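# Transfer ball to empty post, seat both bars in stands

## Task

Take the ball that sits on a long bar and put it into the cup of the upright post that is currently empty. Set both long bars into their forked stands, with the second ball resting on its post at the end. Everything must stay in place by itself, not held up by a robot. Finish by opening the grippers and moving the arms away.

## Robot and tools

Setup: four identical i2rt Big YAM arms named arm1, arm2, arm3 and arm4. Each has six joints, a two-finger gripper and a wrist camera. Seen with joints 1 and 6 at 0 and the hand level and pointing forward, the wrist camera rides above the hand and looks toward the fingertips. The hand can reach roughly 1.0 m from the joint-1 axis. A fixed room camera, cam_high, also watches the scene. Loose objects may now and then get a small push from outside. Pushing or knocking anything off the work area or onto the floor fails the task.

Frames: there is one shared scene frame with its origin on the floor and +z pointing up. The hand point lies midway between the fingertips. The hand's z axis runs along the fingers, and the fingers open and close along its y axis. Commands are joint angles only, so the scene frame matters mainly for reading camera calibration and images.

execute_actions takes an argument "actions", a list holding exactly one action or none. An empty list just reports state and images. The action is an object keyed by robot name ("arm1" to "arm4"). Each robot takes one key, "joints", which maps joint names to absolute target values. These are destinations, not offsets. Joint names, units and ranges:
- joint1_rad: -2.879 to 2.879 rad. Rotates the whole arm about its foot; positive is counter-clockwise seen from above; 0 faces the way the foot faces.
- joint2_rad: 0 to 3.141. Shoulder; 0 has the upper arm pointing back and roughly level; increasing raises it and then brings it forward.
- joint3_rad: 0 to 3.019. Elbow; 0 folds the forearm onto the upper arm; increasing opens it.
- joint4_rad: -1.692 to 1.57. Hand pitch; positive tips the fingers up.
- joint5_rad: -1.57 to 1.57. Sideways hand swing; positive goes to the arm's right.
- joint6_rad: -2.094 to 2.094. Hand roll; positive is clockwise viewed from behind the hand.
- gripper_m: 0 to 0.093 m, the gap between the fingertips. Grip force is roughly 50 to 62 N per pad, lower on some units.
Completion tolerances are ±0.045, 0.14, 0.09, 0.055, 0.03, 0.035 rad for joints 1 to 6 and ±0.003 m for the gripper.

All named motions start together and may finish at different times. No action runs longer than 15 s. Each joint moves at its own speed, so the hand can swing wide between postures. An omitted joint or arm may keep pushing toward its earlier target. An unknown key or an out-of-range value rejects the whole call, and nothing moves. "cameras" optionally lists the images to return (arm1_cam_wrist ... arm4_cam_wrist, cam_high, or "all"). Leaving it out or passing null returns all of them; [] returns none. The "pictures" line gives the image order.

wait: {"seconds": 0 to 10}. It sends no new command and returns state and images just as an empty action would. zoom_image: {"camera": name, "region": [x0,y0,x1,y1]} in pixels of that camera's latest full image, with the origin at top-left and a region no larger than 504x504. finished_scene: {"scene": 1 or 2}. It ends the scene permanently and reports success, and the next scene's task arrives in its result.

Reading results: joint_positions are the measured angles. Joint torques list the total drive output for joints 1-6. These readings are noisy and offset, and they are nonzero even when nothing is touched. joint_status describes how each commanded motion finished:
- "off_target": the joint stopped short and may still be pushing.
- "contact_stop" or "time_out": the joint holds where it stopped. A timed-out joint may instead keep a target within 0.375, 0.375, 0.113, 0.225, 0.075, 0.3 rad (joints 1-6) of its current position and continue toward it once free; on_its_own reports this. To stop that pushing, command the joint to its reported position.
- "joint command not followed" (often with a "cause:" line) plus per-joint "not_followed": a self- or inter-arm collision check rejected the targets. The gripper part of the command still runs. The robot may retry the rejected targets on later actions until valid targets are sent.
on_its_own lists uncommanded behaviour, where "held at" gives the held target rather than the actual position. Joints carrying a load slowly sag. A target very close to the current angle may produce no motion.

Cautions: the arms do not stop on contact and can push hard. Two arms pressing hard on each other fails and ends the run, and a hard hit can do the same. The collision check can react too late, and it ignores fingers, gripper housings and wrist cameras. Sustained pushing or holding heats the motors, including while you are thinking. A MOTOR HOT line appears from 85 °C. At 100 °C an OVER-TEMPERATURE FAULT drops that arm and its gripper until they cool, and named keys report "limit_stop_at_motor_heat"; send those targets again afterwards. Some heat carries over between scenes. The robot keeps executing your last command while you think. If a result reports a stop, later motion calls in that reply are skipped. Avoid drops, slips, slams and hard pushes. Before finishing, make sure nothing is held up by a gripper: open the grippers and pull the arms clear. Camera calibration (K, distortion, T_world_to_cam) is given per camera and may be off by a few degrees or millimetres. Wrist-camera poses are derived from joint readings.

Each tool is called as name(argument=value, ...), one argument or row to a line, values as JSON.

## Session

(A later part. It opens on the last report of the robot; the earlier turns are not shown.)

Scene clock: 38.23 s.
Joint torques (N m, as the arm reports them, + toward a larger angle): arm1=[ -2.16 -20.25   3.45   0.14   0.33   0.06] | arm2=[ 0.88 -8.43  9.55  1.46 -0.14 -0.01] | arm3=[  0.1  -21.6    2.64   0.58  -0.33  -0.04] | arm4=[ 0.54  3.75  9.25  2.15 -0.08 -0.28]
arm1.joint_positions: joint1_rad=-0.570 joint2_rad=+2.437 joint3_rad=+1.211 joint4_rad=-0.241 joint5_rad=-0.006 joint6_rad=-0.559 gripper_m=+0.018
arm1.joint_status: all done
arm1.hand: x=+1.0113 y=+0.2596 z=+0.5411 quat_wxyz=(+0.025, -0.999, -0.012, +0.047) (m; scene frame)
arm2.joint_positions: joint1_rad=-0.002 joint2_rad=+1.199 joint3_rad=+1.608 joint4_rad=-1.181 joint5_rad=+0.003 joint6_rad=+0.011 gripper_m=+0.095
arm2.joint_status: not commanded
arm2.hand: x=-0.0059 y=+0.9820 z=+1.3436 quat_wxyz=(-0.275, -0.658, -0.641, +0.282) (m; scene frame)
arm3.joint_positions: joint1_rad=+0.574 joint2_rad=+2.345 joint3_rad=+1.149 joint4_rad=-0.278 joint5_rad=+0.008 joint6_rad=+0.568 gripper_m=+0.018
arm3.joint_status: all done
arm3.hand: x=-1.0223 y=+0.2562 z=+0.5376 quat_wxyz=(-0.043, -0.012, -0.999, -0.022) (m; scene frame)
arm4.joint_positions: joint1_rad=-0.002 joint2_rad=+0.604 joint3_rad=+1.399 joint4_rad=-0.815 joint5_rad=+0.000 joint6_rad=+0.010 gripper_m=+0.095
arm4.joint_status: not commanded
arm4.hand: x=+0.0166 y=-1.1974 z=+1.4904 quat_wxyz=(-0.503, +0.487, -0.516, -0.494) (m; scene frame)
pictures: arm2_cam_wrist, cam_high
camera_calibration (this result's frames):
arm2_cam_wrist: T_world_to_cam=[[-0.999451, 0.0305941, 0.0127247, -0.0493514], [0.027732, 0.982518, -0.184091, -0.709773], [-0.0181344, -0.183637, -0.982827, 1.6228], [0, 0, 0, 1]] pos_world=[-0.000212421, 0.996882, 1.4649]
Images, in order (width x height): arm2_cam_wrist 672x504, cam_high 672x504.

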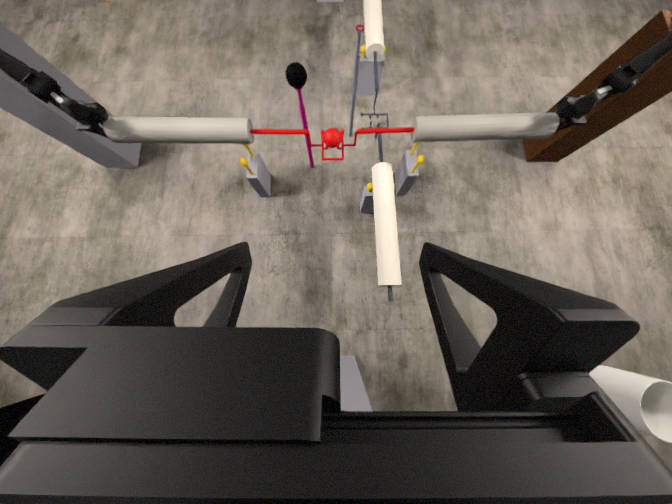

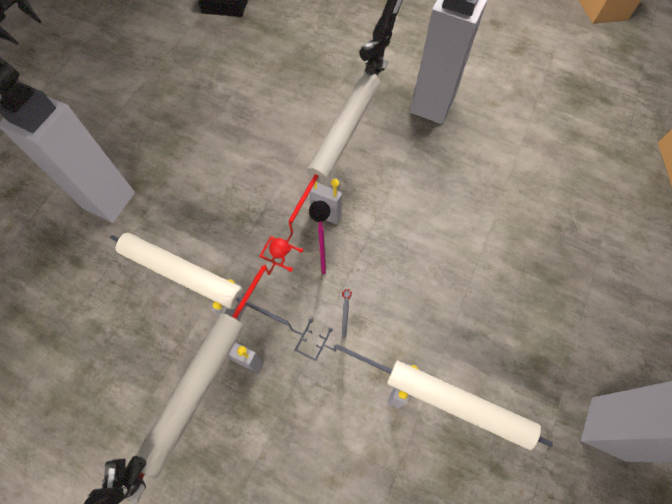

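execute_actions(
  actions=[
    {"arm1":{"joints":{"joint2_rad":2.0,"joint3_rad":1.13,"joint4_rad":-0.575}},"arm3":{"joints":{"joint2_rad":1.91,"joint3_rad":1.11,"joint4_rad":-0.645}},"arm4":{"joints":{"joint1_rad":0.13,"joint2_rad":2.31,"joint3_rad":1.074,"joint4_rad":1.336}}},
  ],
  cameras=[],
)

execute_actions(
  actions=[
    {"arm1":{"joints":{"joint2_rad":1.685,"joint3_rad":1.295,"joint4_rad":-1.055}},"arm3":{"joints":{"joint2_rad":1.628,"joint3_rad":1.325,"joint4_rad":-1.14}}},
  ],
  cameras=["arm4_cam_wrist","cam_high"],
)

Scene clock: 40.83 s.
Joint torques (N m, as the arm reports them, + toward a larger angle): arm1=[ -1.83 -18.4    6.42   0.52  -0.03   0.08] | arm2=[ 1.11 -7.77  9.68  1.32 -0.07  0.02] | arm3=[ -0.51 -18.33   5.17   0.77  -0.15  -0.06] | arm4=[  1.2  -13.67   5.88   2.51  -0.08  -0.28]
arm1.joint_positions: joint1_rad=-0.574 joint2_rad=+2.022 joint3_rad=+1.116 joint4_rad=-0.572 joint5_rad=+0.002 joint6_rad=-0.562 gripper_m=+0.018
arm1.joint_status: all done
arm1.hand: x=+1.0159 y=+0.2609 z=+0.7170 quat_wxyz=(+0.026, -0.999, -0.011, +0.040) (m; scene frame)
arm2.joint_positions: joint1_rad=-0.002 joint2_rad=+1.199 joint3_rad=+1.608 joint4_rad=-1.181 joint5_rad=+0.003 joint6_rad=+0.011 gripper_m=+0.095
arm2.joint_status: not commanded
arm2.hand: x=-0.0059 y=+0.9820 z=+1.3436 quat_wxyz=(-0.275, -0.658, -0.641, +0.282) (m; scene frame)
arm3.joint_positions: joint1_rad=+0.577 joint2_rad=+1.931 joint3_rad=+1.104 joint4_rad=-0.641 joint5_rad=+0.005 joint6_rad=+0.573 gripper_m=+0.018
arm3.joint_status: all done
arm3.hand: x=-1.0199 y=+0.2602 z=+0.7193 quat_wxyz=(-0.045, -0.013, -0.999, -0.025) (m; scene frame)
arm4.joint_positions: joint1_rad=+0.123 joint2_rad=+2.306 joint3_rad=+1.069 joint4_rad=+1.310 joint5_rad=+0.000 joint6_rad=+0.010 gripper_m=+0.095
arm4.joint_status: all done
arm4.hand: x=-0.0595 y=-0.7562 z=+0.8506 quat_wxyz=(-0.494, +0.494, -0.461, -0.548) (m; scene frame)
pictures: none
No camera images: the call's "cameras" was empty. Leave "cameras" out to get every camera's image.

Scene clock: 42.07 s.
Joint torques (N m, as the arm reports them, + toward a larger angle): arm1=[ -2.43 -15.91  10.51  -0.04   0.08   0.02] | arm2=[ 1.78 -7.93  9.68  1.24 -0.13 -0.03] | arm3=[  0.04 -15.5    9.49   0.28  -0.13  -0.04] | arm4=[  1.15 -13.83   5.9    2.5   -0.08  -0.28]
arm1.joint_positions: joint1_rad=-0.565 joint2_rad=+1.697 joint3_rad=+1.258 joint4_rad=-1.039 joint5_rad=+0.000 joint6_rad=-0.555 gripper_m=+0.018
arm1.joint_status: all done
arm1.hand: x=+1.0146 y=+0.2561 z=+0.9115 quat_wxyz=(+0.024, -0.999, -0.012, +0.041) (m; scene frame)
arm2.joint_positions: joint1_rad=-0.002 joint2_rad=+1.199 joint3_rad=+1.608 joint4_rad=-1.181 joint5_rad=+0.003 joint6_rad=+0.011 gripper_m=+0.095
arm2.joint_status: not commanded
arm2.hand: x=-0.0059 y=+0.9820 z=+1.3436 quat_wxyz=(-0.275, -0.658, -0.641, +0.282) (m; scene frame)
arm3.joint_positions: joint1_rad=+0.571 joint2_rad=+1.639 joint3_rad=+1.283 joint4_rad=-1.125 joint5_rad=+0.005 joint6_rad=+0.567 gripper_m=+0.018
arm3.joint_status: all done
arm3.hand: x=-1.0244 y=+0.2537 z=+0.9097 quat_wxyz=(-0.039, -0.014, -0.999, -0.021) (m; scene frame)
arm4.joint_positions: joint1_rad=+0.123 joint2_rad=+2.306 joint3_rad=+1.069 joint4_rad=+1.310 joint5_rad=+0.000 joint6_rad=+0.010 gripper_m=+0.095
arm4.joint_status: not commanded
arm4.hand: x=-0.0595 y=-0.7562 z=+0.8506 quat_wxyz=(-0.494, +0.494, -0.461, -0.548) (m; scene frame)
pictures: arm4_cam_wrist, cam_high
camera_calibration (this result's frames):
arm4_cam_wrist: T_world_to_cam=[[0.994667, 0.101066, -0.0205499, 0.158256], [0.0344627, -0.513509, -0.857392, 0.350574], [-0.0972054, 0.852111, -0.514254, 1.19858], [0, 0, 0, 1]] pos_world=[-0.0529848, -0.857299, 0.920208]
Images, in order (width x height): arm4_cam_wrist 672x504, cam_high 672x504.

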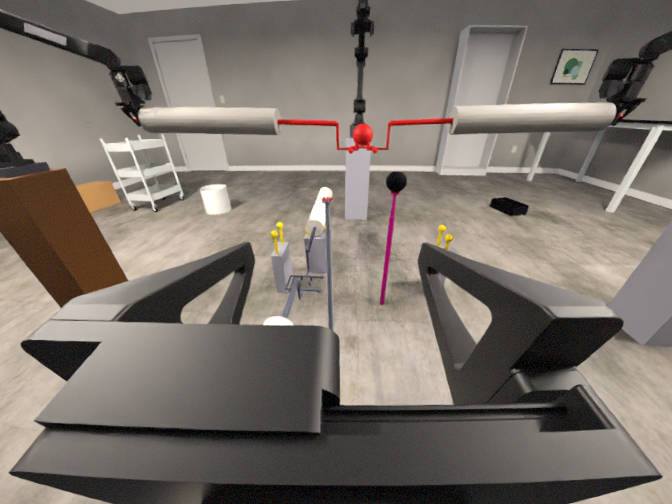

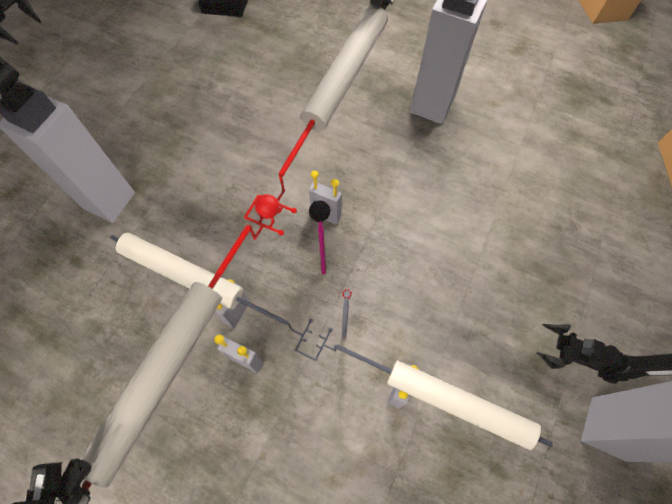

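execute_actions(
  actions=[
    {"arm1":{"joints":{"joint2_rad":1.615,"joint3_rad":1.515,"joint4_rad":-1.335}},"arm3":{"joints":{"joint2_rad":1.583,"joint3_rad":1.573,"joint4_rad":-1.425}}},
  ],
  cameras=[],
)

execute_actions(
  actions=[
    {"arm1":{"joints":{"joint1_rad":-0.287,"joint6_rad":-0.277,"joint2_rad":1.59,"joint3_rad":1.45,"joint4_rad":-1.32}},"arm3":{"joints":{"joint1_rad":0.353,"joint6_rad":0.348,"joint2_rad":1.344,"joint3_rad":1.285,"joint4_rad":-1.40}}},
  ],
  cameras=["arm4_cam_wrist"],
)

Scene clock: 44.37 s.
Joint torques (N m, as the arm reports them, + toward a larger angle): arm1=[ -1.62 -16.37  12.9    0.01   0.22   0.1 ] | arm2=[ 1.24 -8.42  9.68  1.3  -0.11  0.01] | arm3=[ -0.53 -19.01  11.79   0.26  -0.29  -0.1 ] | arm4=[  1.18 -13.78   5.9    2.51  -0.08  -0.28]
arm1.joint_positions: joint1_rad=-0.577 joint2_rad=+1.634 joint3_rad=+1.452 joint4_rad=-1.319 joint5_rad=-0.004 joint6_rad=-0.563 gripper_m=+0.018
arm1.joint_status: all done
arm1.hand: x=+1.0166 y=+0.2606 z=+1.0108 quat_wxyz=(+0.017, -0.999, -0.011, +0.032) (m; scene frame)
arm2.joint_positions: joint1_rad=-0.002 joint2_rad=+1.199 joint3_rad=+1.608 joint4_rad=-1.181 joint5_rad=+0.003 joint6_rad=+0.011 gripper_m=+0.095
arm2.joint_status: not commanded
arm2.hand: x=-0.0059 y=+0.9820 z=+1.3436 quat_wxyz=(-0.275, -0.658, -0.641, +0.282) (m; scene frame)
arm3.joint_positions: joint1_rad=+0.581 joint2_rad=+1.617 joint3_rad=+1.502 joint4_rad=-1.411 joint5_rad=+0.008 joint6_rad=+0.571 gripper_m=+0.018
arm3.joint_status: all done
arm3.hand: x=-1.0245 y=+0.2587 z=+1.0004 quat_wxyz=(-0.021, -0.011, -1.000, -0.008) (m; scene frame)
arm4.joint_positions: joint1_rad=+0.123 joint2_rad=+2.306 joint3_rad=+1.069 joint4_rad=+1.310 joint5_rad=+0.000 joint6_rad=+0.010 gripper_m=+0.095
arm4.joint_status: not commanded
arm4.hand: x=-0.0595 y=-0.7562 z=+0.8506 quat_wxyz=(-0.494, +0.494, -0.461, -0.548) (m; scene frame)
pictures: none
No camera images: the call's "cameras" was empty. Leave "cameras" out to get every camera's image.

Scene clock: 45.60 s.
Joint torques (N m, as the arm reports them, + toward a larger angle): arm1=[ -2.09 -17.52  11.02   0.59   0.13   0.03] | arm2=[ 0.98 -7.75  9.63  1.46 -0.13 -0.01] | arm3=[  0.17 -10.51   9.07   1.75   0.     0.04] | arm4=[  1.19 -13.82   5.9    2.5   -0.08  -0.28]
arm1.joint_positions: joint1_rad=-0.287 joint2_rad=+1.626 joint3_rad=+1.413 joint4_rad=-1.321 joint5_rad=-0.001 joint6_rad=-0.274 gripper_m=+0.018
arm1.joint_status: all done
arm1.hand: x=+0.9734 y=+0.1231 z=+0.9993 quat_wxyz=(+0.005, -1.000, -0.011, +0.019) (m; scene frame)
arm2.joint_positions: joint1_rad=-0.002 joint2_rad=+1.199 joint3_rad=+1.608 joint4_rad=-1.181 joint5_rad=+0.003 joint6_rad=+0.011 gripper_m=+0.095
arm2.joint_status: not commanded
arm2.hand: x=-0.0059 y=+0.9820 z=+1.3436 quat_wxyz=(-0.275, -0.658, -0.641, +0.282) (m; scene frame)
arm3.joint_positions: joint1_rad=+0.350 joint2_rad=+1.352 joint3_rad=+1.255 joint4_rad=-1.427 joint5_rad=+0.001 joint6_rad=+0.345 gripper_m=+0.018
arm3.joint_status: all done
arm3.hand: x=-1.0722 y=+0.1244 z=+1.0166 quat_wxyz=(-0.022, -0.013, -1.000, -0.007) (m; scene frame)
arm4.joint_positions: joint1_rad=+0.123 joint2_rad=+2.306 joint3_rad=+1.069 joint4_rad=+1.310 joint5_rad=+0.000 joint6_rad=+0.010 gripper_m=+0.095
arm4.joint_status: not commanded
arm4.hand: x=-0.0595 y=-0.7562 z=+0.8506 quat_wxyz=(-0.494, +0.494, -0.461, -0.548) (m; scene frame)
pictures: arm4_cam_wrist
camera_calibration (this result's frames):
arm4_cam_wrist: T_world_to_cam=[[0.994667, 0.101066, -0.0205499, 0.158256], [0.0344627, -0.513509, -0.857392, 0.350574], [-0.0972054, 0.852111, -0.514254, 1.19858], [0, 0, 0, 1]] pos_world=[-0.0529848, -0.857299, 0.920208]
Images, in order (width x height): arm4_cam_wrist 672x504.

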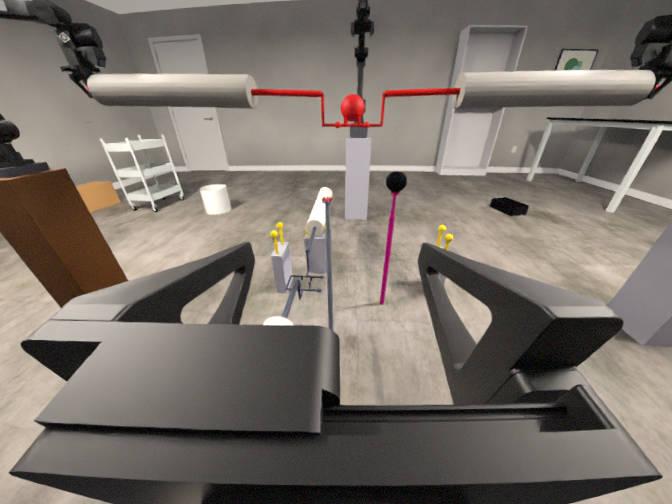

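execute_actions(
  actions=[
    {"arm1":{"joints":{"joint1_rad":-0.014,"joint6_rad":-0.004,"joint2_rad":1.645,"joint3_rad":1.562,"joint4_rad":-1.334}},"arm3":{"joints":{"joint1_rad":0.01,"joint6_rad":0.005,"joint2_rad":1.158,"joint3_rad":1.155,"joint4_rad":-1.41}}},
  ],
  cameras=[],
)

execute_actions(
  actions=[
    {"arm1":{"joints":{"joint1_rad":0.213,"joint6_rad":0.223,"joint2_rad":1.787,"joint3_rad":1.75,"joint4_rad":-1.379}},"arm3":{"joints":{"joint1_rad":-0.411,"joint6_rad":-0.416,"joint2_rad":1.128,"joint3_rad":1.13,"joint4_rad":-1.42}}},
  ],
  cameras=["arm4_cam_wrist","cam_high","arm1_cam_wrist","arm3_cam_wrist"],
)

Scene clock: 47.13 s.
Joint torques (N m, as the arm reports them, + toward a larger angle): arm1=[ -2.4  -16.04  14.55   0.76   0.26   0.03] | arm2=[ 1.36 -7.73  9.52  1.2  -0.13 -0.01] | arm3=[-0.01 -9.28  9.07  2.05 -0.04  0.06] | arm4=[  1.15 -13.81   5.9    2.51  -0.08  -0.28]
arm1.joint_positions: joint1_rad=-0.012 joint2_rad=+1.657 joint3_rad=+1.476 joint4_rad=-1.340 joint5_rad=-0.004 joint6_rad=+0.000 gripper_m=+0.018
arm1.joint_status: all done
arm1.hand: x=+0.9405 y=-0.0120 z=+1.0087 quat_wxyz=(-0.002, -1.000, -0.012, +0.026) (m; scene frame)
arm2.joint_positions: joint1_rad=-0.002 joint2_rad=+1.199 joint3_rad=+1.608 joint4_rad=-1.181 joint5_rad=+0.003 joint6_rad=+0.011 gripper_m=+0.095
arm2.joint_status: not commanded
arm2.hand: x=-0.0059 y=+0.9820 z=+1.3436 quat_wxyz=(-0.275, -0.658, -0.641, +0.282) (m; scene frame)
arm3.joint_positions: joint1_rad=+0.004 joint2_rad=+1.185 joint3_rad=+1.126 joint4_rad=-1.441 joint5_rad=+0.001 joint6_rad=-0.001 gripper_m=+0.018
arm3.joint_status: all done
arm3.hand: x=-1.1090 y=-0.0096 z=+1.0234 quat_wxyz=(-0.035, -0.013, -0.999, +0.001) (m; scene frame)
arm4.joint_positions: joint1_rad=+0.123 joint2_rad=+2.306 joint3_rad=+1.069 joint4_rad=+1.310 joint5_rad=+0.000 joint6_rad=+0.010 gripper_m=+0.095
arm4.joint_status: not commanded
arm4.hand: x=-0.0595 y=-0.7562 z=+0.8506 quat_wxyz=(-0.494, +0.494, -0.461, -0.548) (m; scene frame)
pictures: none
No camera images: the call's "cameras" was empty. Leave "cameras" out to get every camera's image.

Scene clock: 48.37 s.
Joint torques (N m, as the arm reports them, + toward a larger angle): arm1=[ -2.11 -19.35  13.79   0.83   0.46   0.07] | arm2=[ 1.38 -7.86  9.65  1.34 -0.12 -0.04] | arm3=[-0.67 -8.79 10.17  1.35 -0.16 -0.02] | arm4=[  1.14 -13.81   5.89   2.5   -0.08  -0.28]
arm1.joint_positions: joint1_rad=+0.213 joint2_rad=+1.811 joint3_rad=+1.675 joint4_rad=-1.387 joint5_rad=-0.008 joint6_rad=+0.222 gripper_m=+0.018
arm1.joint_status: all done
arm1.hand: x=+0.9001 y=-0.1404 z=+1.0058 quat_wxyz=(-0.009, -1.000, -0.013, +0.024) (m; scene frame)
arm2.joint_positions: joint1_rad=-0.002 joint2_rad=+1.199 joint3_rad=+1.608 joint4_rad=-1.181 joint5_rad=+0.003 joint6_rad=+0.011 gripper_m=+0.095
arm2.joint_status: not commanded
arm2.hand: x=-0.0059 y=+0.9820 z=+1.3436 quat_wxyz=(-0.275, -0.658, -0.641, +0.282) (m; scene frame)
arm3.joint_positions: joint1_rad=-0.403 joint2_rad=+1.148 joint3_rad=+1.084 joint4_rad=-1.435 joint5_rad=+0.003 joint6_rad=-0.412 gripper_m=+0.018
arm3.joint_status: all done
arm3.hand: x=-1.1533 y=-0.1381 z=+1.0186 quat_wxyz=(-0.032, -0.010, -0.999, +0.016) (m; scene frame)
arm4.joint_positions: joint1_rad=+0.123 joint2_rad=+2.306 joint3_rad=+1.069 joint4_rad=+1.310 joint5_rad=+0.000 joint6_rad=+0.010 gripper_m=+0.095
arm4.joint_status: not commanded
arm4.hand: x=-0.0595 y=-0.7562 z=+0.8506 quat_wxyz=(-0.494, +0.494, -0.461, -0.548) (m; scene frame)
pictures: arm1_cam_wrist, arm3_cam_wrist, arm4_cam_wrist, cam_high
camera_calibration (this result's frames):
arm1_cam_wrist: T_world_to_cam=[[-0.0274566, 0.999622, -0.00103171, 0.165501], [0.840081, 0.0236338, 0.541946, -1.29005], [0.541766, 0.0140133, -0.840413, 0.484855], [0, 0, 0, 1]] pos_world=[0.825616, -0.141744, 1.10679]
arm3_cam_wrist: T_world_to_cam=[[-0.0070377, -0.999199, 0.0393942, -0.188945], [-0.848483, 0.0268144, 0.528543, -1.50801], [-0.529176, -0.0297056, -0.847992, 0.376376], [0, 0, 0, 1]] pos_world=[-1.08168, -0.137177, 1.12365]
arm4_cam_wrist: T_world_to_cam=[[0.994667, 0.101066, -0.0205499, 0.158256], [0.0344627, -0.513509, -0.857392, 0.350574], [-0.0972054, 0.852111, -0.514254, 1.19858], [0, 0, 0, 1]] pos_world=[-0.0529848, -0.857299, 0.920208]
Images, in order (width x height): arm1_cam_wrist 672x504, arm3_cam_wrist 672x504, arm4_cam_wrist 672x504, cam_high 672x504.

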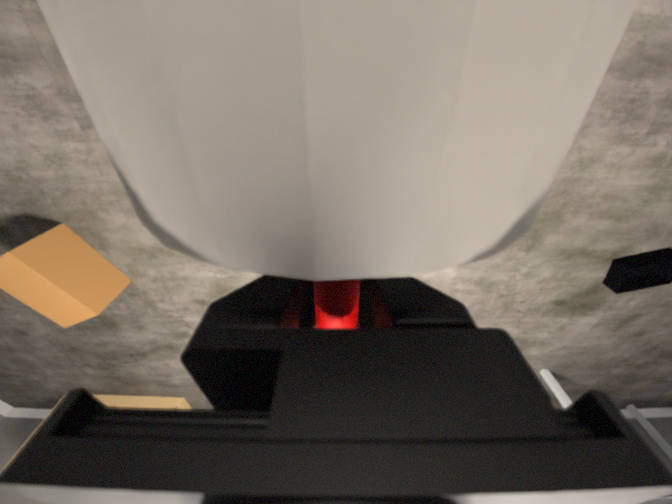

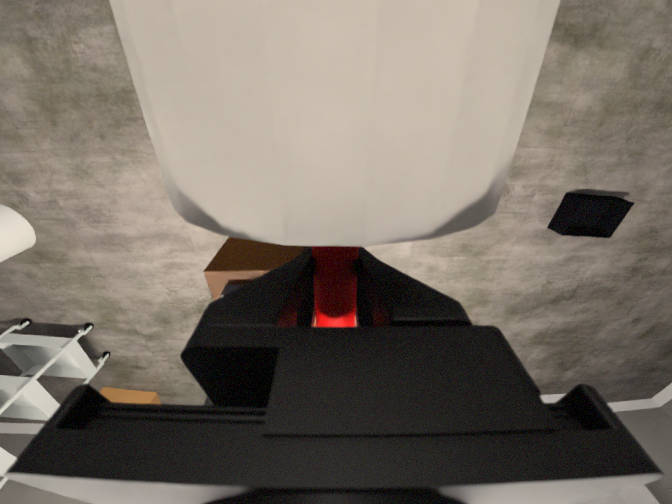

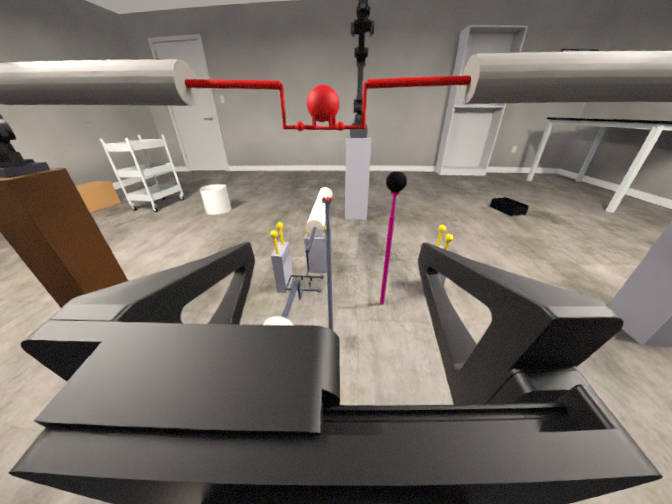

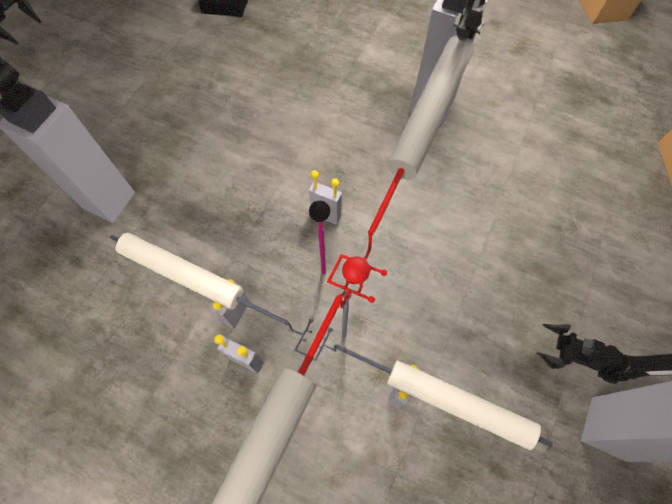

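execute_actions(
  actions=[
    {"arm1":{"joints":{"joint1_rad":0.2,"joint6_rad":0.215,"joint2_rad":1.915,"joint3_rad":1.455,"joint4_rad":-0.99}},"arm3":{"joints":{"joint1_rad":-0.385,"joint6_rad":-0.39,"joint2_rad":1.29,"joint3_rad":0.775,"joint4_rad":-0.94}}},
  ],
  cameras=["arm4_cam_wrist","cam_high"],
)

zoom_image(
  camera="arm4_cam_wrist",
  region=[260, 100, 400, 240],
)

zoom_image(
  camera="cam_high",
  region=[290, 230, 420, 360],
)

Scene clock: 50.20 s.
Joint torques (N m, as the arm reports them, + toward a larger angle): arm1=[ -2.45 -22.64   9.39   0.74   0.18   0.08] | arm2=[ 0.67 -8.04  9.63  1.18 -0.15 -0.07] | arm3=[-0.16 -9.92  7.27  1.76  0.08  0.09] | arm4=[  1.17 -13.81   5.89   2.51  -0.08  -0.28]
arm1.joint_positions: joint1_rad=+0.205 joint2_rad=+1.965 joint3_rad=+1.425 joint4_rad=-0.995 joint5_rad=-0.001 joint6_rad=+0.214 gripper_m=+0.018
arm1.joint_status: all done
arm1.hand: x=+0.8997 y=-0.1341 z=+0.8327 quat_wxyz=(-0.004, -1.000, -0.013, +0.018) (m; scene frame)
arm2.joint_positions: joint1_rad=-0.002 joint2_rad=+1.199 joint3_rad=+1.608 joint4_rad=-1.181 joint5_rad=+0.003 joint6_rad=+0.011 gripper_m=+0.095
arm2.joint_status: not commanded
arm2.hand: x=-0.0059 y=+0.9820 z=+1.3436 quat_wxyz=(-0.275, -0.658, -0.641, +0.282) (m; scene frame)
arm3.joint_positions: joint1_rad=-0.389 joint2_rad=+1.314 joint3_rad=+0.756 joint4_rad=-0.966 joint5_rad=-0.003 joint6_rad=-0.400 gripper_m=+0.018
arm3.joint_status: all done
arm3.hand: x=-1.1514 y=-0.1331 z=+0.8506 quat_wxyz=(-0.022, -0.010, -1.000, +0.008) (m; scene frame)
arm4.joint_positions: joint1_rad=+0.123 joint2_rad=+2.306 joint3_rad=+1.069 joint4_rad=+1.310 joint5_rad=+0.000 joint6_rad=+0.010 gripper_m=+0.095
arm4.joint_status: not commanded
arm4.hand: x=-0.0595 y=-0.7562 z=+0.8506 quat_wxyz=(-0.494, +0.494, -0.461, -0.548) (m; scene frame)
pictures: arm4_cam_wrist, cam_high
camera_calibration (this result's frames):
arm4_cam_wrist: T_world_to_cam=[[0.994667, 0.101066, -0.0205499, 0.158256], [0.0344627, -0.513509, -0.857392, 0.350574], [-0.0972054, 0.852111, -0.514254, 1.19858], [0, 0, 0, 1]] pos_world=[-0.0529848, -0.857299, 0.920208]
Images, in order (width x height): arm4_cam_wrist 672x504, cam_high 672x504.

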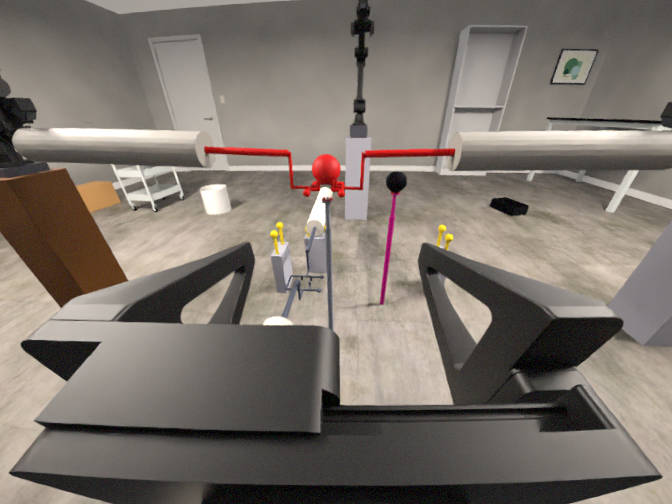

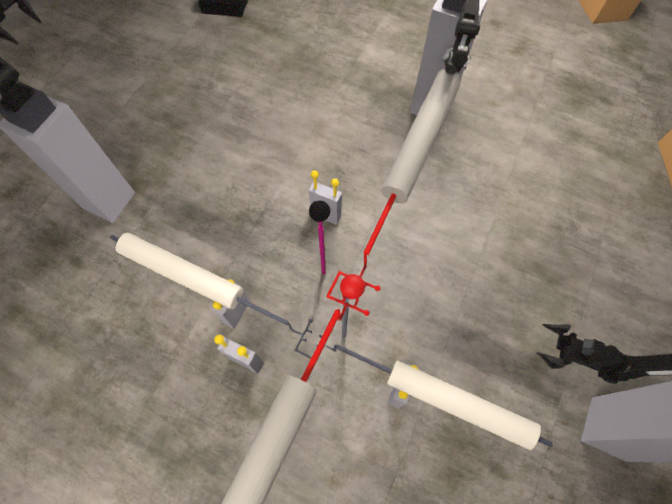

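Region (260, 100, 400, 240) of arm4_cam_wrist's 672x504 image, scaled by 3.600, with more detail than that image has.

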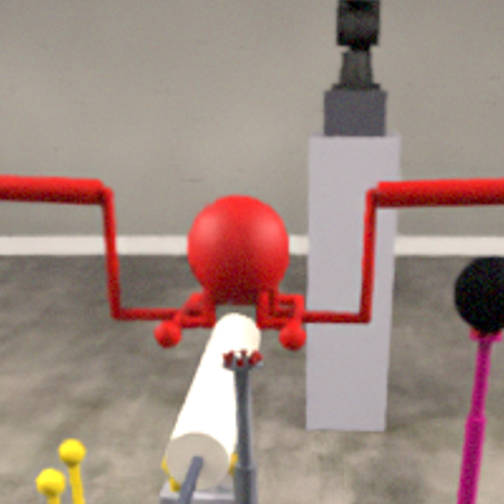

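Region (290, 230, 420, 360) of cam_high's 672x504 image, scaled by 3.877, with more detail than that image has.

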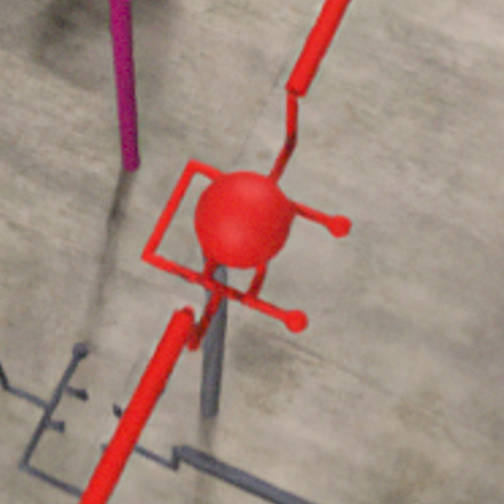

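execute_actions(
  actions=[
    {"arm1":{"joints":{"joint1_rad":0.165,"joint6_rad":0.18,"joint3_rad":1.49,"joint2_rad":1.93}},"arm3":{"joints":{"joint1_rad":-0.33,"joint6_rad":-0.34}},"arm4":{"joints":{"joint1_rad":0.15,"joint2_rad":2.70,"joint3_rad":2.2,"joint4_rad":0.7}}},
  ],
  cameras=["arm4_cam_wrist","cam_high"],
)

zoom_image(
  camera="arm4_cam_wrist",
  region=[220, 60, 460, 300],
)

zoom_image(
  camera="cam_high",
  region=[290, 230, 420, 360],
)

Scene clock: 52.70 s.
Joint torques (N m, as the arm reports them, + toward a larger angle): arm1=[ -2.72 -21.19  11.89   1.     0.3    0.04] | arm2=[ 0.73 -7.91  9.49  1.22 -0.15 -0.05] | arm3=[ 0.08 -9.5   8.18  1.83 -0.1   0.12] | arm4=[  1.34 -19.64  12.9    0.79  -0.08  -0.28]
arm1.joint_positions: joint1_rad=+0.174 joint2_rad=+1.965 joint3_rad=+1.425 joint4_rad=-1.003 joint5_rad=-0.004 joint6_rad=+0.182 gripper_m=+0.018
arm1.joint_status: all done
arm1.hand: x=+0.8979 y=-0.1173 z=+0.8327 quat_wxyz=(-0.004, -1.000, -0.013, +0.014) (m; scene frame)
arm2.joint_positions: joint1_rad=-0.002 joint2_rad=+1.199 joint3_rad=+1.608 joint4_rad=-1.181 joint5_rad=+0.003 joint6_rad=+0.011 gripper_m=+0.095
arm2.joint_status: not commanded
arm2.hand: x=-0.0059 y=+0.9820 z=+1.3436 quat_wxyz=(-0.275, -0.658, -0.641, +0.282) (m; scene frame)
arm3.joint_positions: joint1_rad=-0.343 joint2_rad=+1.314 joint3_rad=+0.741 joint4_rad=-0.966 joint5_rad=+0.001 joint6_rad=-0.354 gripper_m=+0.018
arm3.joint_status: all done
arm3.hand: x=-1.1520 y=-0.1174 z=+0.8456 quat_wxyz=(-0.014, -0.010, -1.000, +0.007) (m; scene frame)
arm4.joint_positions: joint1_rad=+0.142 joint2_rad=+2.670 joint3_rad=+2.178 joint4_rad=+0.719 joint5_rad=+0.000 joint6_rad=+0.010 gripper_m=+0.095
arm4.joint_status: all done
arm4.hand: x=-0.1003 y=-0.4906 z=+0.9487 quat_wxyz=(-0.522, +0.454, -0.417, -0.589) (m; scene frame)
pictures: arm4_cam_wrist, cam_high
camera_calibration (this result's frames):
arm4_cam_wrist: T_world_to_cam=[[0.992397, 0.121776, -0.0178753, 0.181393], [0.0294629, -0.37605, -0.926131, 0.704637], [-0.119502, 0.918563, -0.376778, 0.91869], [0, 0, 0, 1]] pos_world=[-0.0909892, -0.600985, 1.00197]
Images, in order (width x height): arm4_cam_wrist 672x504, cam_high 672x504.

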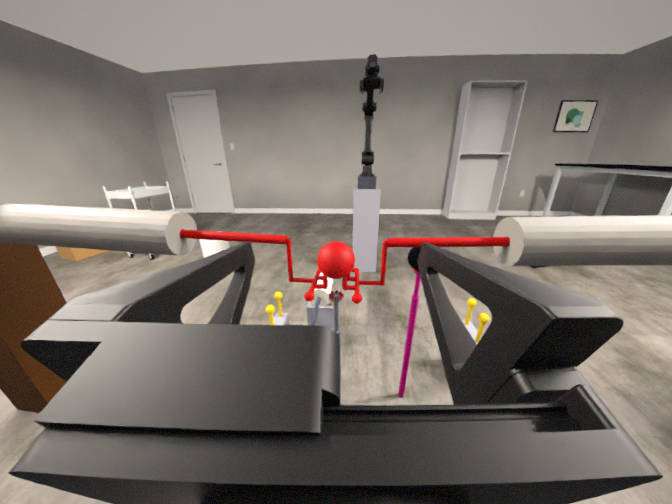

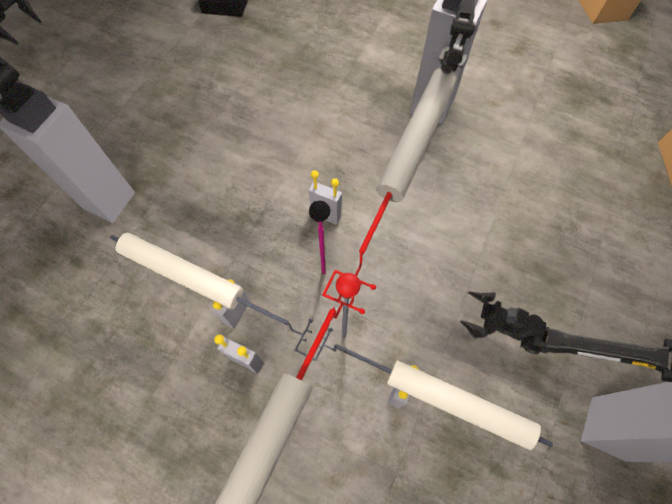

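Region (220, 60, 460, 300) of arm4_cam_wrist's 672x504 image, scaled by 2.100, with more detail than that image has.

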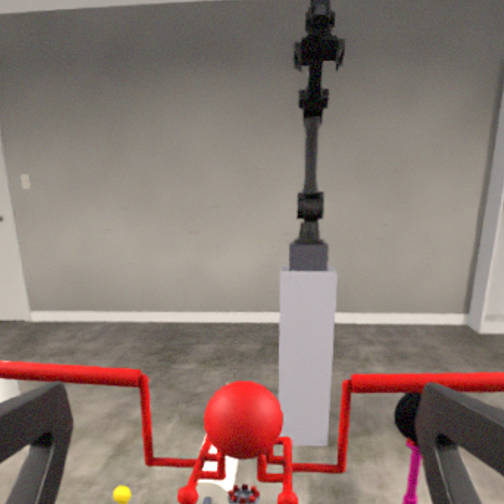

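Region (290, 230, 420, 360) of cam_high's 672x504 image, scaled by 3.877, with more detail than that image has.

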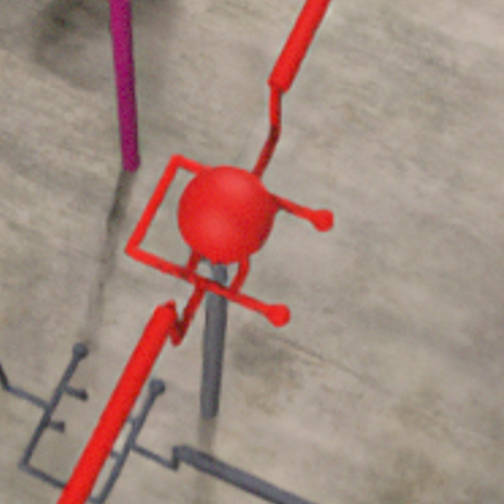

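zoom_image(
  camera="arm4_cam_wrist",
  region=[280, 220, 400, 320],
)

Region (280, 220, 400, 320) of arm4_cam_wrist's 672x504 image, scaled by 4.200, with more detail than that image has.

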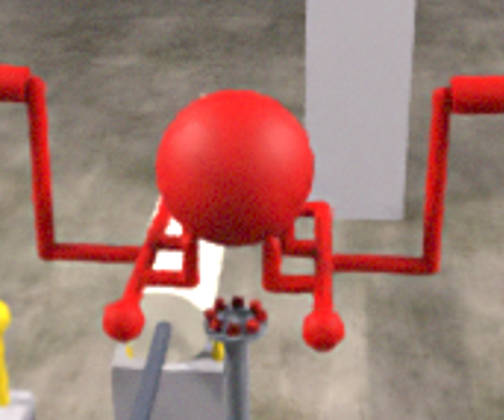

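execute_actions(
  actions=[
    {"arm1":{"joints":{"joint2_rad":1.975,"joint3_rad":1.43,"joint4_rad":-0.94}},"arm3":{"joints":{"joint2_rad":1.36,"joint3_rad":0.706,"joint4_rad":-0.82}}},
  ],
  cameras=["arm4_cam_wrist","cam_high"],
)

zoom_image(
  camera="arm4_cam_wrist",
  region=[280, 220, 400, 320],
)

zoom_image(
  camera="cam_high",
  region=[310, 250, 390, 330],
)

Scene clock: 54.13 s.
Joint torques (N m, as the arm reports them, + toward a larger angle): arm1=[ -2.88 -19.9    9.18   0.89   0.29   0.03] | arm2=[ 1.27 -7.69  9.67  1.35 -0.15 -0.05] | arm3=[ 0.02 -9.74  6.43  1.47  0.04  0.09] | arm4=[  1.35 -19.72  12.84   0.79  -0.08  -0.28]
arm1.joint_positions: joint1_rad=+0.174 joint2_rad=+1.995 joint3_rad=+1.400 joint4_rad=-0.950 joint5_rad=-0.004 joint6_rad=+0.182 gripper_m=+0.018
arm1.joint_status: all done
arm1.hand: x=+0.9000 y=-0.1168 z=+0.8086 quat_wxyz=(-0.004, -1.000, -0.013, +0.013) (m; scene frame)
arm2.joint_positions: joint1_rad=-0.002 joint2_rad=+1.199 joint3_rad=+1.608 joint4_rad=-1.181 joint5_rad=+0.003 joint6_rad=+0.011 gripper_m=+0.095
arm2.joint_status: not commanded
arm2.hand: x=-0.0059 y=+0.9820 z=+1.3436 quat_wxyz=(-0.275, -0.658, -0.641, +0.282) (m; scene frame)
arm3.joint_positions: joint1_rad=-0.340 joint2_rad=+1.372 joint3_rad=+0.688 joint4_rad=-0.841 joint5_rad=-0.002 joint6_rad=-0.351 gripper_m=+0.018
arm3.joint_status: all done
arm3.hand: x=-1.1510 y=-0.1163 z=+0.8124 quat_wxyz=(-0.021, -0.010, -1.000, +0.007) (m; scene frame)
arm4.joint_positions: joint1_rad=+0.142 joint2_rad=+2.670 joint3_rad=+2.178 joint4_rad=+0.719 joint5_rad=+0.000 joint6_rad=+0.010 gripper_m=+0.095
arm4.joint_status: not commanded
arm4.hand: x=-0.1003 y=-0.4906 z=+0.9487 quat_wxyz=(-0.522, +0.454, -0.417, -0.589) (m; scene frame)
pictures: arm4_cam_wrist, cam_high
camera_calibration (this result's frames):
arm4_cam_wrist: T_world_to_cam=[[0.992397, 0.121776, -0.0178753, 0.181393], [0.0294629, -0.37605, -0.926131, 0.704637], [-0.119502, 0.918563, -0.376778, 0.91869], [0, 0, 0, 1]] pos_world=[-0.0909892, -0.600985, 1.00197]
Images, in order (width x height): arm4_cam_wrist 672x504, cam_high 672x504.

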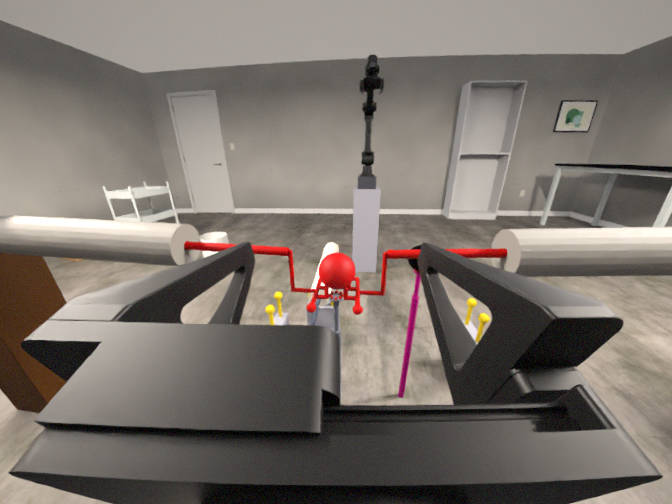

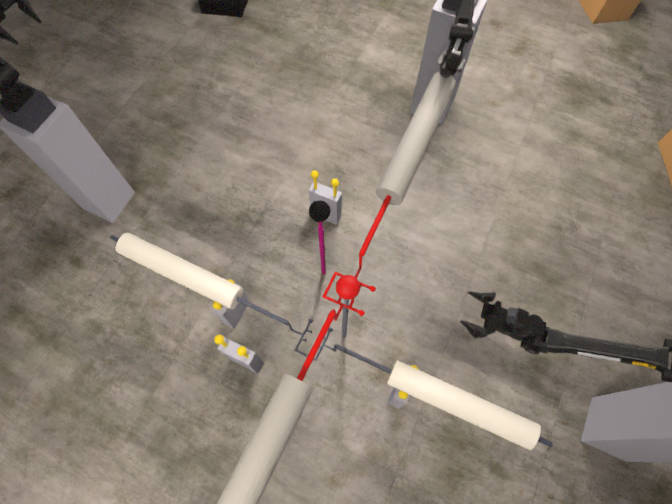

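Region (280, 220, 400, 320) of arm4_cam_wrist's 672x504 image, scaled by 4.200, with more detail than that image has.

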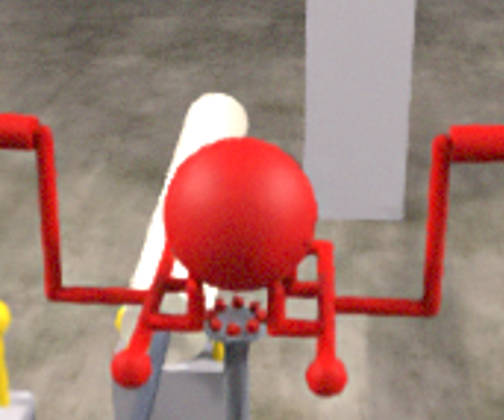

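Region (310, 250, 390, 330) of cam_high's 672x504 image, scaled by 6.300, with more detail than that image has.

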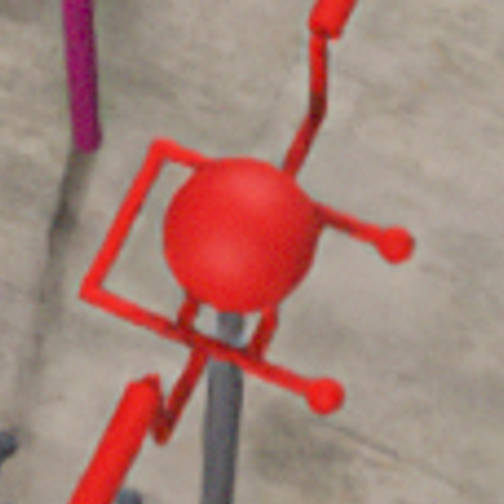

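execute_actions(
  actions=[
    {"arm1":{"joints":{"joint2_rad":2.01,"joint3_rad":1.405,"joint4_rad":-0.88}},"arm3":{"joints":{"joint2_rad":1.41,"joint3_rad":0.665,"joint4_rad":-0.73}}},
  ],
  cameras=["arm4_cam_wrist","cam_high"],
)

zoom_image(
  camera="arm4_cam_wrist",
  region=[280, 220, 400, 320],
)

zoom_image(
  camera="cam_high",
  region=[310, 250, 390, 330],
)

Scene clock: 55.13 s.
Joint torques (N m, as the arm reports them, + toward a larger angle): arm1=[ -2.53 -20.26   8.53   0.85   0.29   0.05] | arm2=[ 1.22 -7.44  9.74  1.36 -0.16 -0.04] | arm3=[ 0.04 -9.6   6.01  1.63  0.04  0.08] | arm4=[  1.3  -19.6   12.85   0.8   -0.08  -0.28]
arm1.joint_positions: joint1_rad=+0.173 joint2_rad=+2.031 joint3_rad=+1.381 joint4_rad=-0.889 joint5_rad=-0.004 joint6_rad=+0.181 gripper_m=+0.018
arm1.joint_status: all done
arm1.hand: x=+0.8991 y=-0.1161 z=+0.7837 quat_wxyz=(-0.005, -1.000, -0.013, +0.017) (m; scene frame)
arm2.joint_positions: joint1_rad=-0.002 joint2_rad=+1.199 joint3_rad=+1.608 joint4_rad=-1.181 joint5_rad=+0.003 joint6_rad=+0.011 gripper_m=+0.095
arm2.joint_status: not commanded
arm2.hand: x=-0.0059 y=+0.9820 z=+1.3436 quat_wxyz=(-0.275, -0.658, -0.641, +0.282) (m; scene frame)
arm3.joint_positions: joint1_rad=-0.339 joint2_rad=+1.420 joint3_rad=+0.653 joint4_rad=-0.750 joint5_rad=-0.002 joint6_rad=-0.350 gripper_m=+0.018
arm3.joint_status: all done
arm3.hand: x=-1.1515 y=-0.1156 z=+0.7886 quat_wxyz=(-0.025, -0.010, -1.000, +0.009) (m; scene frame)
arm4.joint_positions: joint1_rad=+0.142 joint2_rad=+2.670 joint3_rad=+2.178 joint4_rad=+0.719 joint5_rad=+0.000 joint6_rad=+0.010 gripper_m=+0.095
arm4.joint_status: not commanded
arm4.hand: x=-0.1003 y=-0.4906 z=+0.9487 quat_wxyz=(-0.522, +0.454, -0.417, -0.589) (m; scene frame)
pictures: arm4_cam_wrist, cam_high
camera_calibration (this result's frames):
arm4_cam_wrist: T_world_to_cam=[[0.992397, 0.121776, -0.0178753, 0.181393], [0.0294629, -0.37605, -0.926131, 0.704637], [-0.119502, 0.918563, -0.376778, 0.91869], [0, 0, 0, 1]] pos_world=[-0.0909892, -0.600985, 1.00197]
Images, in order (width x height): arm4_cam_wrist 672x504, cam_high 672x504.

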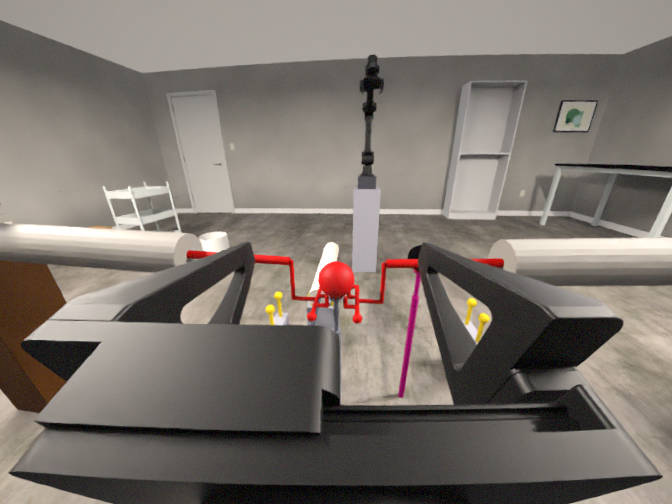

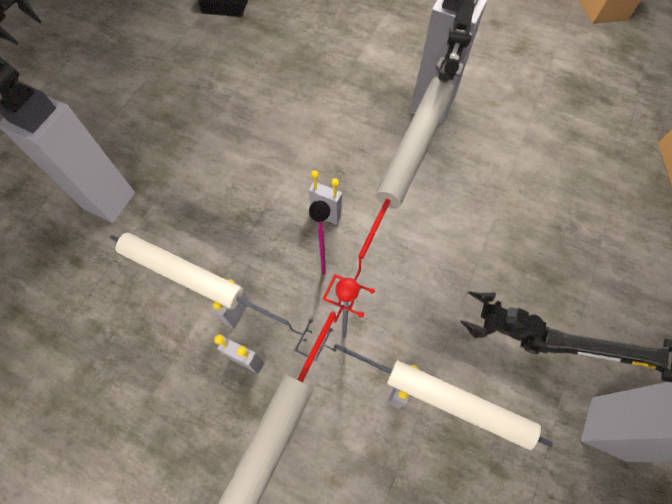

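Region (280, 220, 400, 320) of arm4_cam_wrist's 672x504 image, scaled by 4.200, with more detail than that image has.

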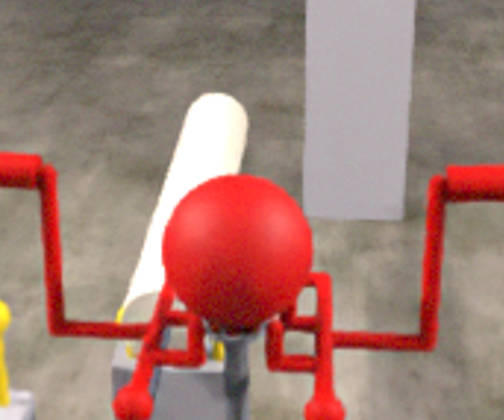

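Region (310, 250, 390, 330) of cam_high's 672x504 image, scaled by 6.300, with more detail than that image has.

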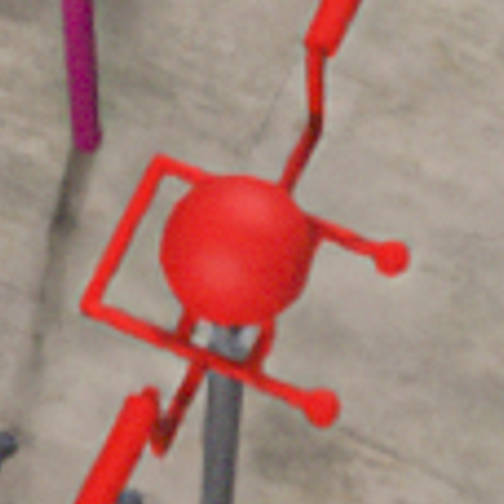

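Ball seems just reaching the cup. Lower another 3 cm.

execute_actions(
  actions=[
    {"arm1":{"joints":{"joint2_rad":2.05,"joint3_rad":1.385,"joint4_rad":-0.825}},"arm3":{"joints":{"joint2_rad":1.465,"joint3_rad":0.63,"joint4_rad":-0.635}}},
  ],
  cameras=["arm4_cam_wrist","cam_high"],
)

zoom_image(
  camera="arm4_cam_wrist",
  region=[280, 240, 400, 340],
)

zoom_image(
  camera="cam_high",
  region=[310, 250, 390, 330],
)

Scene clock: 56.00 s.
Joint torques (N m, as the arm reports them, + toward a larger angle): arm1=[ -2.57 -19.77   7.82   0.84   0.29   0.06] | arm2=[ 0.5  -7.63  9.69  1.46 -0.12  0.  ] | arm3=[-0.41 -9.05  4.99  1.44  0.06  0.07] | arm4=[  1.31 -19.65  12.87   0.79  -0.08  -0.28]
arm1.joint_positions: joint1_rad=+0.172 joint2_rad=+2.068 joint3_rad=+1.367 joint4_rad=-0.834 joint5_rad=-0.004 joint6_rad=+0.180 gripper_m=+0.018
arm1.joint_status: all done
arm1.hand: x=+0.8990 y=-0.1157 z=+0.7599 quat_wxyz=(-0.005, -1.000, -0.013, +0.019) (m; scene frame)
arm2.joint_positions: joint1_rad=-0.002 joint2_rad=+1.199 joint3_rad=+1.608 joint4_rad=-1.181 joint5_rad=+0.003 joint6_rad=+0.011 gripper_m=+0.095
arm2.joint_status: not commanded
arm2.hand: x=-0.0059 y=+0.9820 z=+1.3436 quat_wxyz=(-0.275, -0.658, -0.641, +0.282) (m; scene frame)
arm3.joint_positions: joint1_rad=-0.337 joint2_rad=+1.475 joint3_rad=+0.623 joint4_rad=-0.657 joint5_rad=-0.002 joint6_rad=-0.349 gripper_m=+0.018
arm3.joint_status: all done
arm3.hand: x=-1.1516 y=-0.1152 z=+0.7653 quat_wxyz=(-0.029, -0.009, -0.999, +0.010) (m; scene frame)
arm4.joint_positions: joint1_rad=+0.142 joint2_rad=+2.670 joint3_rad=+2.178 joint4_rad=+0.719 joint5_rad=+0.000 joint6_rad=+0.010 gripper_m=+0.095
arm4.joint_status: not commanded
arm4.hand: x=-0.1003 y=-0.4906 z=+0.9487 quat_wxyz=(-0.522, +0.454, -0.417, -0.589) (m; scene frame)
pictures: arm4_cam_wrist, cam_high
camera_calibration (this result's frames):
arm4_cam_wrist: T_world_to_cam=[[0.992397, 0.121776, -0.0178753, 0.181393], [0.0294629, -0.37605, -0.926131, 0.704637], [-0.119502, 0.918563, -0.376778, 0.91869], [0, 0, 0, 1]] pos_world=[-0.0909892, -0.600985, 1.00197]
Images, in order (width x height): arm4_cam_wrist 672x504, cam_high 672x504.

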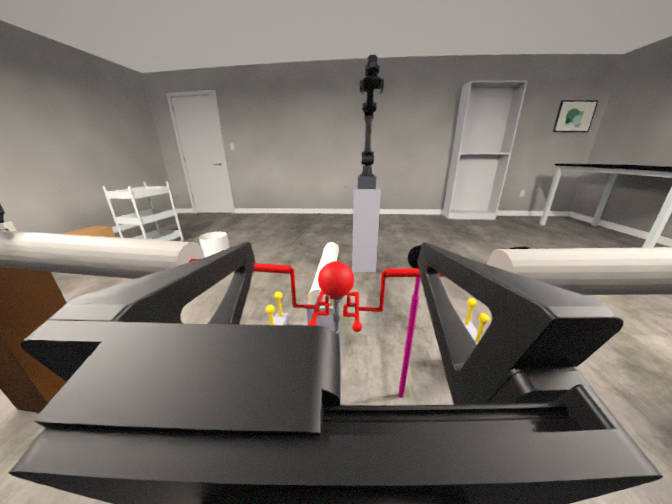

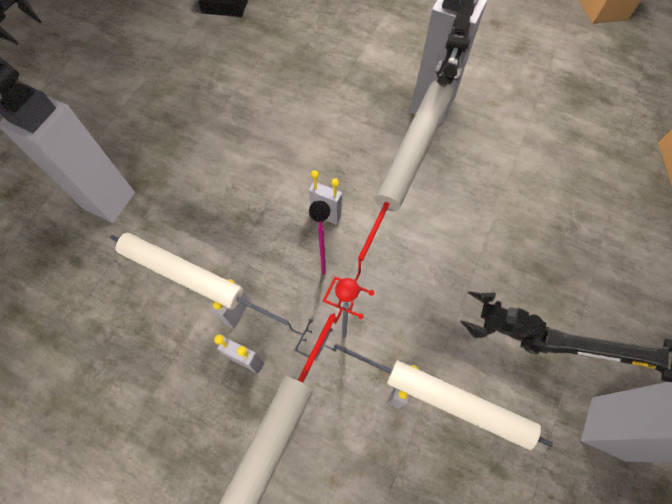

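Region (280, 240, 400, 340) of arm4_cam_wrist's 672x504 image, scaled by 4.200, with more detail than that image has.

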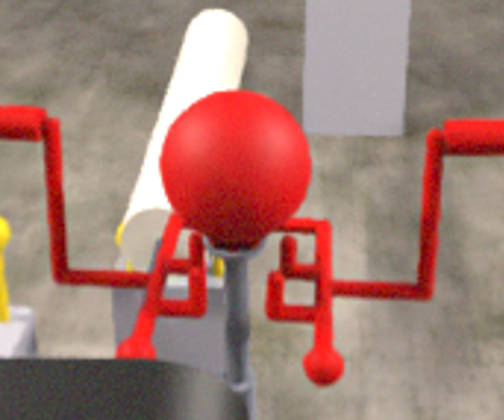

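Region (310, 250, 390, 330) of cam_high's 672x504 image, scaled by 6.300, with more detail than that image has.

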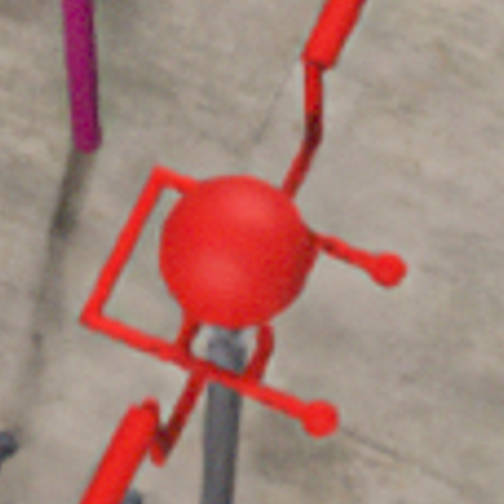

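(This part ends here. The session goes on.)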